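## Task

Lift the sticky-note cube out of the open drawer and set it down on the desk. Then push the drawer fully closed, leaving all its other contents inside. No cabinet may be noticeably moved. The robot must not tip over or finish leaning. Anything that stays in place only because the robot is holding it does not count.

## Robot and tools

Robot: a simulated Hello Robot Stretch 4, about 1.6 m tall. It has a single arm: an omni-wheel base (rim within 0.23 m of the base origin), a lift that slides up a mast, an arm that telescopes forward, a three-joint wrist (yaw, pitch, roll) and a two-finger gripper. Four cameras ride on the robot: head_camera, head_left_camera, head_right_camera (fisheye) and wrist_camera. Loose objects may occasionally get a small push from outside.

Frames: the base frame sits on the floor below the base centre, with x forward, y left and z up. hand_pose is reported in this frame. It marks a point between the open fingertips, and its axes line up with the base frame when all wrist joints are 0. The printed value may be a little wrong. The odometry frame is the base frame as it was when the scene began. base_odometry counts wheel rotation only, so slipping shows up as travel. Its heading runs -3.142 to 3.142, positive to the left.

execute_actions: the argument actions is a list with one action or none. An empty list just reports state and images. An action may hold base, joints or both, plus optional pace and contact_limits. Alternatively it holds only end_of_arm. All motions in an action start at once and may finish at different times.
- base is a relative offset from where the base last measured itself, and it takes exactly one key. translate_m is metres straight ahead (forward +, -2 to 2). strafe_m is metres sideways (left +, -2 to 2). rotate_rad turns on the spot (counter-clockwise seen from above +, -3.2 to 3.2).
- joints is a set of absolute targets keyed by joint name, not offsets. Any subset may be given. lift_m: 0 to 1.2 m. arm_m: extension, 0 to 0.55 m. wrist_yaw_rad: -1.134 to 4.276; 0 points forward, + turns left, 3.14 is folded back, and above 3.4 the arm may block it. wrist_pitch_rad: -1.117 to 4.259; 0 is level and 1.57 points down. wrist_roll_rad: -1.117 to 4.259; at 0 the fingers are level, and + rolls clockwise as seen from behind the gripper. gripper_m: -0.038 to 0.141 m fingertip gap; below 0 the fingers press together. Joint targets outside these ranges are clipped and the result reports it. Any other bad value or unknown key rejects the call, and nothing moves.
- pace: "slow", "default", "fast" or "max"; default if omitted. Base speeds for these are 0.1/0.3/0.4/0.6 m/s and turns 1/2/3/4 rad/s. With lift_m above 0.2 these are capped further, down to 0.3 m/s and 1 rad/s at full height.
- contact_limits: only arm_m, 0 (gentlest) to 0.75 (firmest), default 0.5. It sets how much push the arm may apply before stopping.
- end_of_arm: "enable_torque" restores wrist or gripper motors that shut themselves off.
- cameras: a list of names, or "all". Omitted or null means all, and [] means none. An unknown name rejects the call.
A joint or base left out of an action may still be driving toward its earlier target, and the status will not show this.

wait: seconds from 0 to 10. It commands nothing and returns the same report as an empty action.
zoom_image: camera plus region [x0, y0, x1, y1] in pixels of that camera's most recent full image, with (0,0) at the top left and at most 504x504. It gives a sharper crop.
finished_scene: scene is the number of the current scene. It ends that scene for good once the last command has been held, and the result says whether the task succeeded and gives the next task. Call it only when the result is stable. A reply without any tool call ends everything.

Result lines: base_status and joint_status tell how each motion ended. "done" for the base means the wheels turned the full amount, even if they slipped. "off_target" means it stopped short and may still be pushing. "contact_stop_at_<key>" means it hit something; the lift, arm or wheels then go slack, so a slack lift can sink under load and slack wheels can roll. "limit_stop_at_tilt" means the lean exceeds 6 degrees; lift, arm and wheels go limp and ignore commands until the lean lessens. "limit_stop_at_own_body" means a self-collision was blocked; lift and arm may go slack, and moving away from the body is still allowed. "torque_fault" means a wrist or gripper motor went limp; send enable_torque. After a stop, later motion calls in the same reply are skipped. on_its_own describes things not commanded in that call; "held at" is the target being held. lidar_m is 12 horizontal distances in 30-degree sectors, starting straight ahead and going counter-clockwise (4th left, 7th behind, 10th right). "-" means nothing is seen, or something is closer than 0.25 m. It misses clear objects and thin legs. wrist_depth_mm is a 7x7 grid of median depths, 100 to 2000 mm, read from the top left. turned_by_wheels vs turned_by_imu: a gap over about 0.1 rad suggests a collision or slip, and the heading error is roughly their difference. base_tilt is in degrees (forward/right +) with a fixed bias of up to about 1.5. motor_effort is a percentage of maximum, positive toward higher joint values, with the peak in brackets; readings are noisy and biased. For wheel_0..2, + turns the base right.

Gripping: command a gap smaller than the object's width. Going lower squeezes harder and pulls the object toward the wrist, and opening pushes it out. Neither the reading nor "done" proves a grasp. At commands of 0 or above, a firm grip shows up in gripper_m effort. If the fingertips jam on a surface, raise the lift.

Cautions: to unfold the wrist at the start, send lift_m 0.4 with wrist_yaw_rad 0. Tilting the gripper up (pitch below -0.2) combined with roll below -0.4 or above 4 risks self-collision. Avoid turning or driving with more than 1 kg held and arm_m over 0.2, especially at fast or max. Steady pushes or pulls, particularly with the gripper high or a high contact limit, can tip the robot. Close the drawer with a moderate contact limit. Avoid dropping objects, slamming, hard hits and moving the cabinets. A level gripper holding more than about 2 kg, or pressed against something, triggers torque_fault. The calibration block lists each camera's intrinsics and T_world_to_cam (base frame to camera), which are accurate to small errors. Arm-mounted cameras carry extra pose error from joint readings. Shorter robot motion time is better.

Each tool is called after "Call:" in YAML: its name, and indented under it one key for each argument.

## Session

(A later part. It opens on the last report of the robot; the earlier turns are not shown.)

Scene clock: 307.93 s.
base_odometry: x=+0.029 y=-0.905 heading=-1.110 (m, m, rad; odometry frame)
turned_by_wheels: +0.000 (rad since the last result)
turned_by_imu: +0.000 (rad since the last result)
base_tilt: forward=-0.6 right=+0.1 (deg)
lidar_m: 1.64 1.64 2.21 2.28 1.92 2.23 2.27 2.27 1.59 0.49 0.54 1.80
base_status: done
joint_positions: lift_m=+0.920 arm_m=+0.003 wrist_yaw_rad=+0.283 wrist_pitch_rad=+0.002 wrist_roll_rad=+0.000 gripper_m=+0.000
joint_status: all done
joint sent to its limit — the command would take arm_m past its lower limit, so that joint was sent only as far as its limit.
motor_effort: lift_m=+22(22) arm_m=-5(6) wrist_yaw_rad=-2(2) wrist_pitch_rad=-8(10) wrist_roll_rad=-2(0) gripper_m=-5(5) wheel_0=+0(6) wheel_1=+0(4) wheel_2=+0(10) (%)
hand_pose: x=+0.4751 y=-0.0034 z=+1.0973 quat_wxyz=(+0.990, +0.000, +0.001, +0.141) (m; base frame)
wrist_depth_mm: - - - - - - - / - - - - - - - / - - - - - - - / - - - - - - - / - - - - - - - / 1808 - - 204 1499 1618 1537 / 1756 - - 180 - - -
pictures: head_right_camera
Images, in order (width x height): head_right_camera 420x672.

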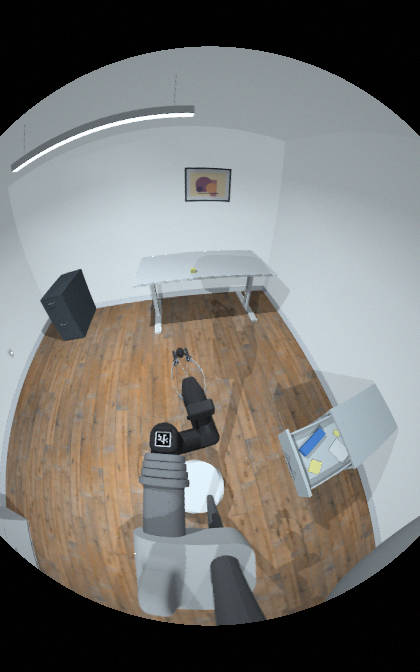

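Call:
execute_actions:
  actions:
    - {"base":{"rotate_rad":-1.405},"joints":{"lift_m":0.5},"pace":"fast"}
  cameras: ["head_camera","wrist_camera"]

Scene clock: 317.63 s.
base_odometry: x=+0.029 y=-0.905 heading=-2.515 (m, m, rad; odometry frame)
turned_by_wheels: -1.405 (rad since the last result)
turned_by_imu: -1.428 (rad since the last result)
base_tilt: forward=-0.6 right=+0.0 (deg)
lidar_m: 0.51 0.54 1.72 1.66 2.22 2.37 2.24 1.90 2.35 2.23 2.06 0.56
base_status: done
joint_positions: lift_m=+0.500 arm_m=+0.003 wrist_yaw_rad=+0.283 wrist_pitch_rad=+0.002 wrist_roll_rad=+0.000 gripper_m=+0.000
joint_status: all done
motor_effort: lift_m=+15(18) arm_m=-5(5) wrist_yaw_rad=-2(2) wrist_pitch_rad=-5(7) wrist_roll_rad=+0(0) gripper_m=-4(7) wheel_0=-1(5) wheel_1=-1(5) wheel_2=+1(5) (%)
hand_pose: x=+0.4751 y=-0.0034 z=+0.6779 quat_wxyz=(+0.990, +0.000, +0.001, +0.141) (m; base frame)
wrist_depth_mm: 1708 1537 1397 1281 1182 1098 1025 / 1708 1537 1397 1281 1182 1098 1025 / 1708 1499 1397 1308 1205 1098 1042 / 1708 1537 1397 1281 1182 1098 1042 / 1708 1537 1397 788 750 668 1042 / 1708 1537 1366 204 647 574 1042 / 1661 1537 249 180 279 262 253
pictures: head_camera, wrist_camera
camera_calibration (this result's frames):
wrist_camera: T_world_to_cam=[[0.287726, -0.956668, -0.0447193, -0.107904], [0.0088277, 0.0493411, -0.998743, 0.740089], [0.957672, 0.28697, 0.0226419, -0.245014], [0, 0, 0, 1]] pos_world=[0.259156, -0.0694335, 0.739881]
Images, in order (width x height): head_camera 420x560, wrist_camera 616x392.

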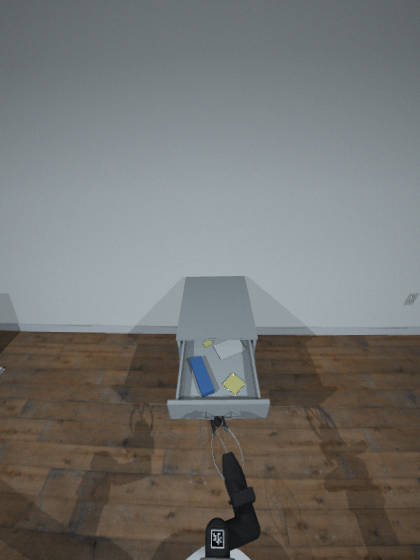

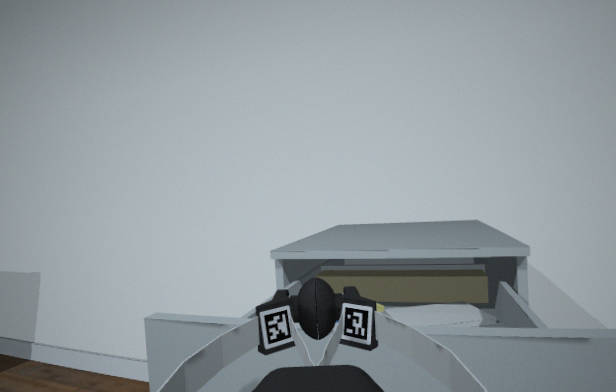

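Call:
zoom_image:
  camera: "head_camera"
  region: [150, 320, 290, 460]

Region (150, 320, 290, 460) of head_camera's 420x560 image, scaled by 3.600, with more detail than that image has.

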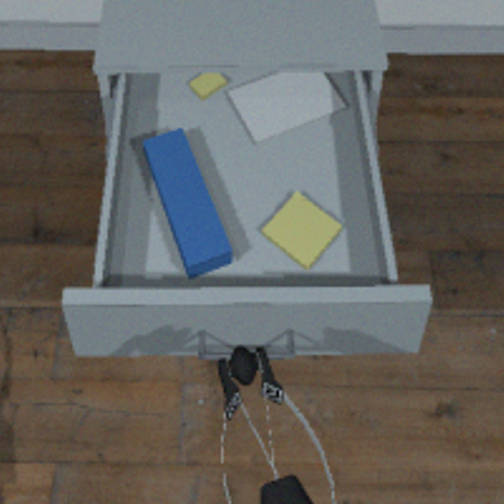

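Call:
execute_actions:
  actions:
    - {"joints":{"lift_m":0.423,"arm_m":0.025}}
  cameras: ["head_camera","wrist_camera"]

Scene clock: 329.50 s.
base_odometry: x=+0.029 y=-0.905 heading=-2.515 (m, m, rad; odometry frame)
turned_by_wheels: +0.000 (rad since the last result)
turned_by_imu: +0.000 (rad since the last result)
base_tilt: forward=-0.6 right=+0.1 (deg)
lidar_m: 0.53 0.55 1.73 1.65 2.21 2.37 2.27 1.90 2.34 2.24 2.04 0.57
base_status: not commanded
joint_positions: lift_m=+0.423 arm_m=+0.024 wrist_yaw_rad=+0.283 wrist_pitch_rad=+0.002 wrist_roll_rad=+0.000 gripper_m=+0.000
joint_status: all done
motor_effort: lift_m=+14(14) arm_m=+5(4) wrist_yaw_rad=-2(2) wrist_pitch_rad=-6(7) wrist_roll_rad=-1(2) gripper_m=-5(5) wheel_0=-1(1) wheel_1=-1(0) wheel_2=+1(1) (%)
hand_pose: x=+0.4965 y=-0.0034 z=+0.6009 quat_wxyz=(+0.990, +0.000, +0.001, +0.141) (m; base frame)
wrist_depth_mm: 1661 1499 1366 1255 1160 1060 1025 / 1661 1499 1366 1255 1160 1078 1008 / 1708 1499 1366 1255 1160 1078 1025 / 1661 1499 1366 1229 1138 917 1025 / 1708 1464 309 286 266 249 236 / 1661 334 306 203 258 246 235 / 1576 332 237 180 259 242 234
pictures: head_camera, wrist_camera
camera_calibration (this result's frames):
wrist_camera: T_world_to_cam=[[0.287704, -0.956675, -0.0447191, -0.117493], [0.00883388, 0.0493422, -0.998743, 0.663027], [0.957679, 0.286947, 0.0226471, -0.263749], [0, 0, 0, 1]] pos_world=[0.280533, -0.0694355, 0.662912]
Images, in order (width x height): head_camera 420x560, wrist_camera 616x392.

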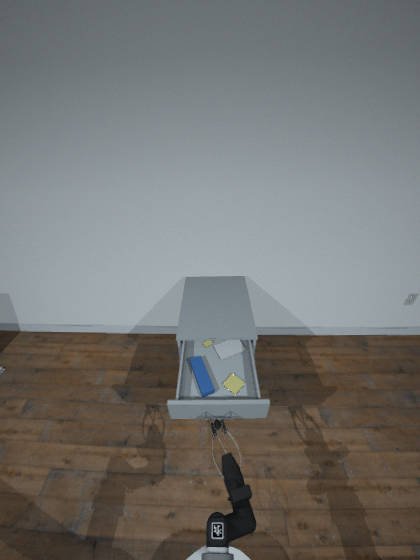

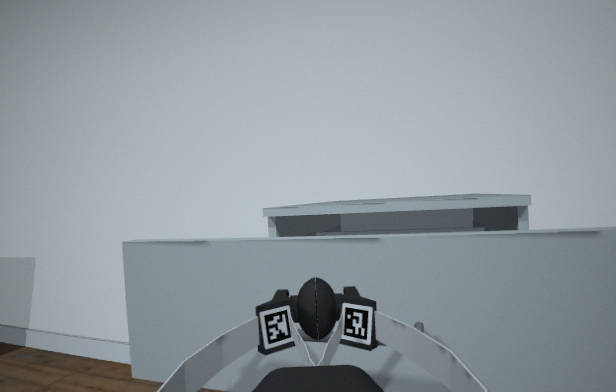

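Call:
execute_actions:
  actions:
    - {"joints":{"arm_m":0.32},"pace":"slow","contact_limits":{"arm_m":0.4}}
  cameras: ["head_camera","wrist_camera"]

Scene clock: 340.50 s.
base_odometry: x=+0.029 y=-0.905 heading=-2.515 (m, m, rad; odometry frame)
turned_by_wheels: +0.000 (rad since the last result)
turned_by_imu: -0.001 (rad since the last result)
base_tilt: forward=-0.6 right=+0.0 (deg)
lidar_m: 0.77 1.53 1.70 1.65 2.20 2.35 2.27 1.90 2.36 2.23 2.03 1.52
base_status: not commanded
joint_positions: lift_m=+0.423 arm_m=+0.319 wrist_yaw_rad=+0.284 wrist_pitch_rad=+0.001 wrist_roll_rad=+0.000 gripper_m=+0.000
joint_status: all done
motor_effort: lift_m=+15(14) arm_m=+6(10) wrist_yaw_rad=-5(4) wrist_pitch_rad=-4(5) wrist_roll_rad=-1(0) gripper_m=-5(5) wheel_0=+0(1) wheel_1=-1(1) wheel_2=+0(1) (%)
contact_limits: arm_m 0.4
hand_pose: x=+0.7913 y=-0.0032 z=+0.6011 quat_wxyz=(+0.990, +0.000, +0.001, +0.141) (m; base frame)
wrist_depth_mm: 1229 1138 1025 946 878 809 768 / 1255 1138 1042 946 878 820 768 / 1255 1138 1025 960 891 820 768 / 1255 1138 1025 931 866 549 377 / 1281 286 262 241 224 208 197 / 1281 278 255 202 216 206 196 / 1281 279 176 183 189 202 196
pictures: head_camera, wrist_camera
camera_calibration (this result's frames):
wrist_camera: T_world_to_cam=[[0.288496, -0.956436, -0.0447121, -0.202721], [0.00951369, 0.0495588, -0.998726, 0.660079], [0.957434, 0.287704, 0.0233968, -0.546473], [0, 0, 0, 1]] pos_world=[0.575417, -0.0693805, 0.662959]
Images, in order (width x height): head_camera 420x560, wrist_camera 616x392.

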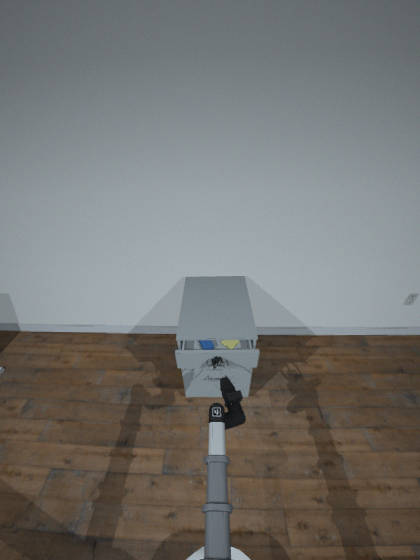

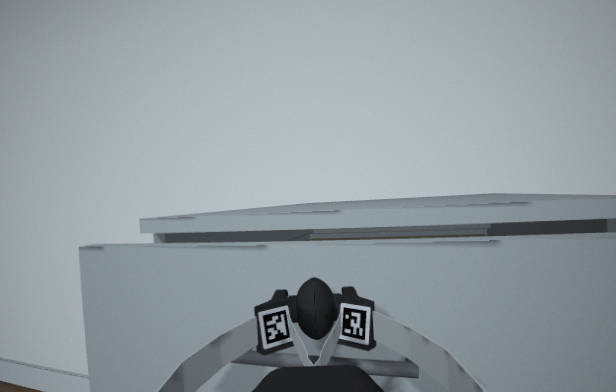

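Call:
execute_actions:
  actions:
    - {"joints":{"arm_m":0.42},"pace":"slow","contact_limits":{"arm_m":0.2}}
  cameras: ["head_camera","wrist_camera"]

Scene clock: 348.23 s.
base_odometry: x=+0.029 y=-0.905 heading=-2.514 (m, m, rad; odometry frame)
turned_by_wheels: +0.000 (rad since the last result)
turned_by_imu: +0.000 (rad since the last result)
base_tilt: forward=-0.7 right=+0.0 (deg)
lidar_m: 0.82 1.51 1.72 1.66 2.19 2.35 2.26 1.92 2.34 2.23 2.03 1.50
base_status: not commanded
joint_positions: lift_m=+0.423 arm_m=+0.404 wrist_yaw_rad=+0.285 wrist_pitch_rad=+0.001 wrist_roll_rad=+0.000 gripper_m=+0.000
joint_status: arm_m contact_stop (moved +0.085 of +0.101)
on_its_own: arm_m is slack since a contact_stop (your +0.420 is given up)
motor_effort: lift_m=+15(15) arm_m=+0(15) wrist_yaw_rad=-7(10) wrist_pitch_rad=-3(6) wrist_roll_rad=+0(1) gripper_m=-5(4) wheel_0=+3(3) wheel_1=+2(1) wheel_2=+0(9) (%)
contact_limits: arm_m 0.2
hand_pose: x=+0.8759 y=-0.0029 z=+0.6012 quat_wxyz=(+0.990, +0.000, +0.001, +0.142) (m; base frame)
wrist_depth_mm: 1138 1042 946 854 798 741 691 / 1138 1042 946 866 809 741 691 / 1138 1042 946 854 798 741 691 / 1138 1025 931 854 788 535 530 / 1160 279 258 238 219 204 194 / 1160 281 256 202 214 204 193 / 1160 281 176 176 187 202 193
pictures: head_camera, wrist_camera
camera_calibration (this result's frames):
wrist_camera: T_world_to_cam=[[0.289364, -0.956174, -0.0447114, -0.227616], [0.00952575, 0.0495838, -0.998725, 0.659266], [0.957172, 0.288569, 0.0234561, -0.62732], [0, 0, 0, 1]] pos_world=[0.660036, -0.0693041, 0.662963]
Images, in order (width x height): head_camera 420x560, wrist_camera 616x392.

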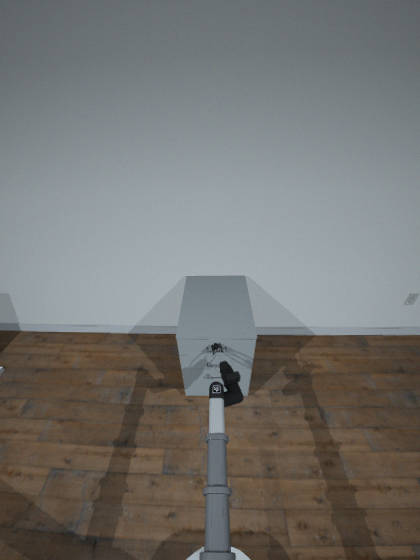

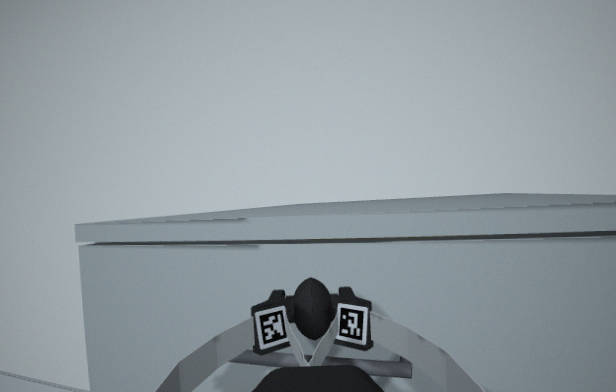

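Call:
execute_actions:
  actions:
    - {"joints":{"arm_m":0.3},"pace":"fast"}

Call:
zoom_image:
  camera: "head_camera"
  region: [160, 310, 270, 410]

Scene clock: 362.93 s.
base_odometry: x=+0.029 y=-0.905 heading=-2.515 (m, m, rad; odometry frame)
turned_by_wheels: +0.000 (rad since the last result)
turned_by_imu: -0.001 (rad since the last result)
base_tilt: forward=-0.6 right=+0.0 (deg)
lidar_m: 0.83 1.53 1.71 1.65 2.22 2.37 2.27 1.89 2.36 2.24 2.04 1.51
base_status: not commanded
joint_positions: lift_m=+0.423 arm_m=+0.301 wrist_yaw_rad=+0.283 wrist_pitch_rad=+0.002 wrist_roll_rad=+0.000 gripper_m=+0.000
joint_status: all done
motor_effort: lift_m=+14(15) arm_m=-5(6) wrist_yaw_rad=-3(7) wrist_pitch_rad=-6(6) wrist_roll_rad=+0(0) gripper_m=-8(6) wheel_0=+0(4) wheel_1=-1(1) wheel_2=+1(1) (%)
hand_pose: x=+0.7731 y=-0.0034 z=+0.6009 quat_wxyz=(+0.990, +0.000, +0.001, +0.141) (m; base frame)
wrist_depth_mm: 1255 1138 1042 960 904 831 788 / 1281 1160 1060 976 904 831 788 / 1308 1160 1060 960 904 831 778 / 1281 1160 1042 960 878 530 387 / 1308 1160 375 343 319 297 281 / 1308 1182 373 204 309 297 282 / 1281 1182 271 180 317 293 281
pictures: head_camera, head_left_camera, head_right_camera, wrist_camera
camera_calibration (this result's frames):
wrist_camera: T_world_to_cam=[[0.287733, -0.956666, -0.0447185, -0.197108], [0.00889776, 0.0493614, -0.998741, 0.660552], [0.957669, 0.286973, 0.0227151, -0.528753], [0, 0, 0, 1]] pos_world=[0.557208, -0.0694344, 0.662917]
Images, in order (width x height): head_camera 420x560, head_left_camera 420x672, head_right_camera 420x672, wrist_camera 616x392.

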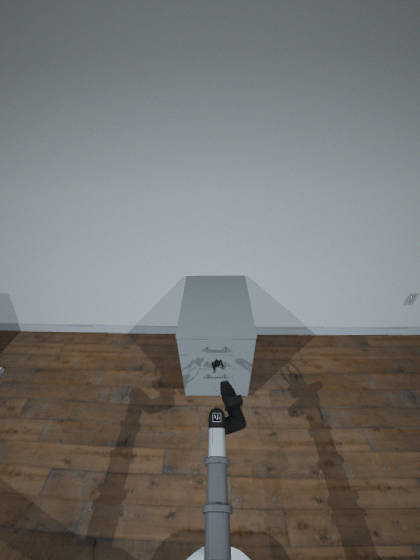

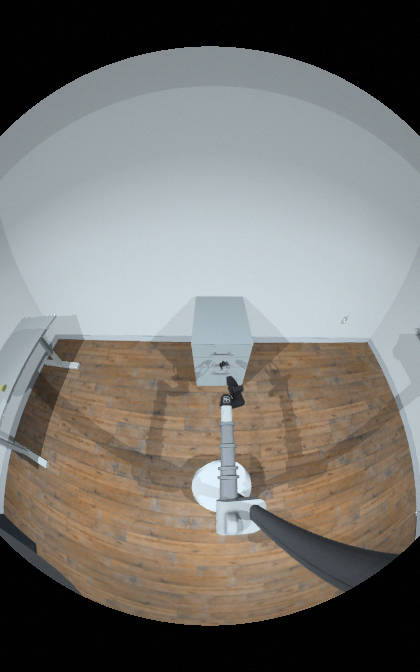

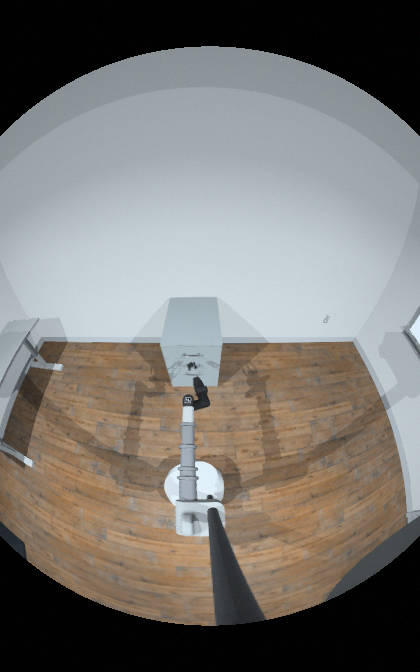

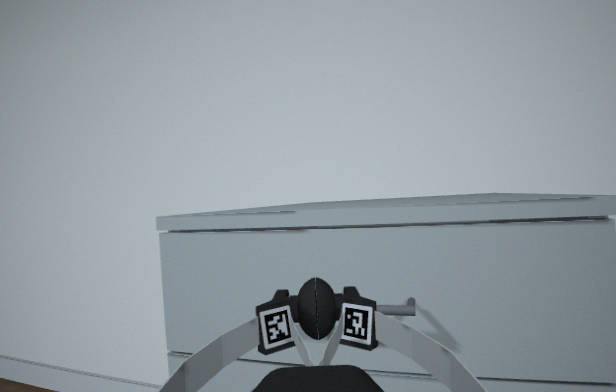

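Region (160, 310, 270, 410) of head_camera's 420x560 image, scaled by 4.582, with more detail than that image has; it fills the top 458 rows of this view, and the rest is white.

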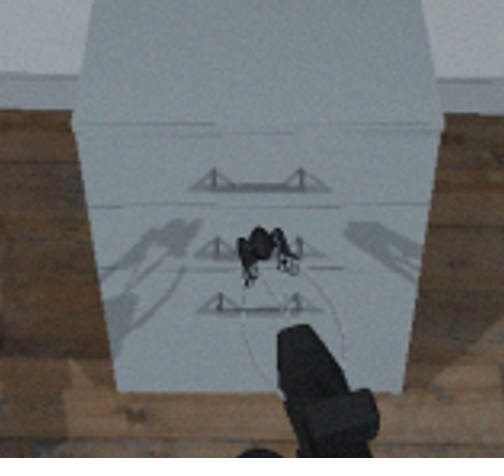

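Drawer is flush; cube is on the desk.

Call:
finished_scene:
  scene: 1

The scene is finished: the task was done.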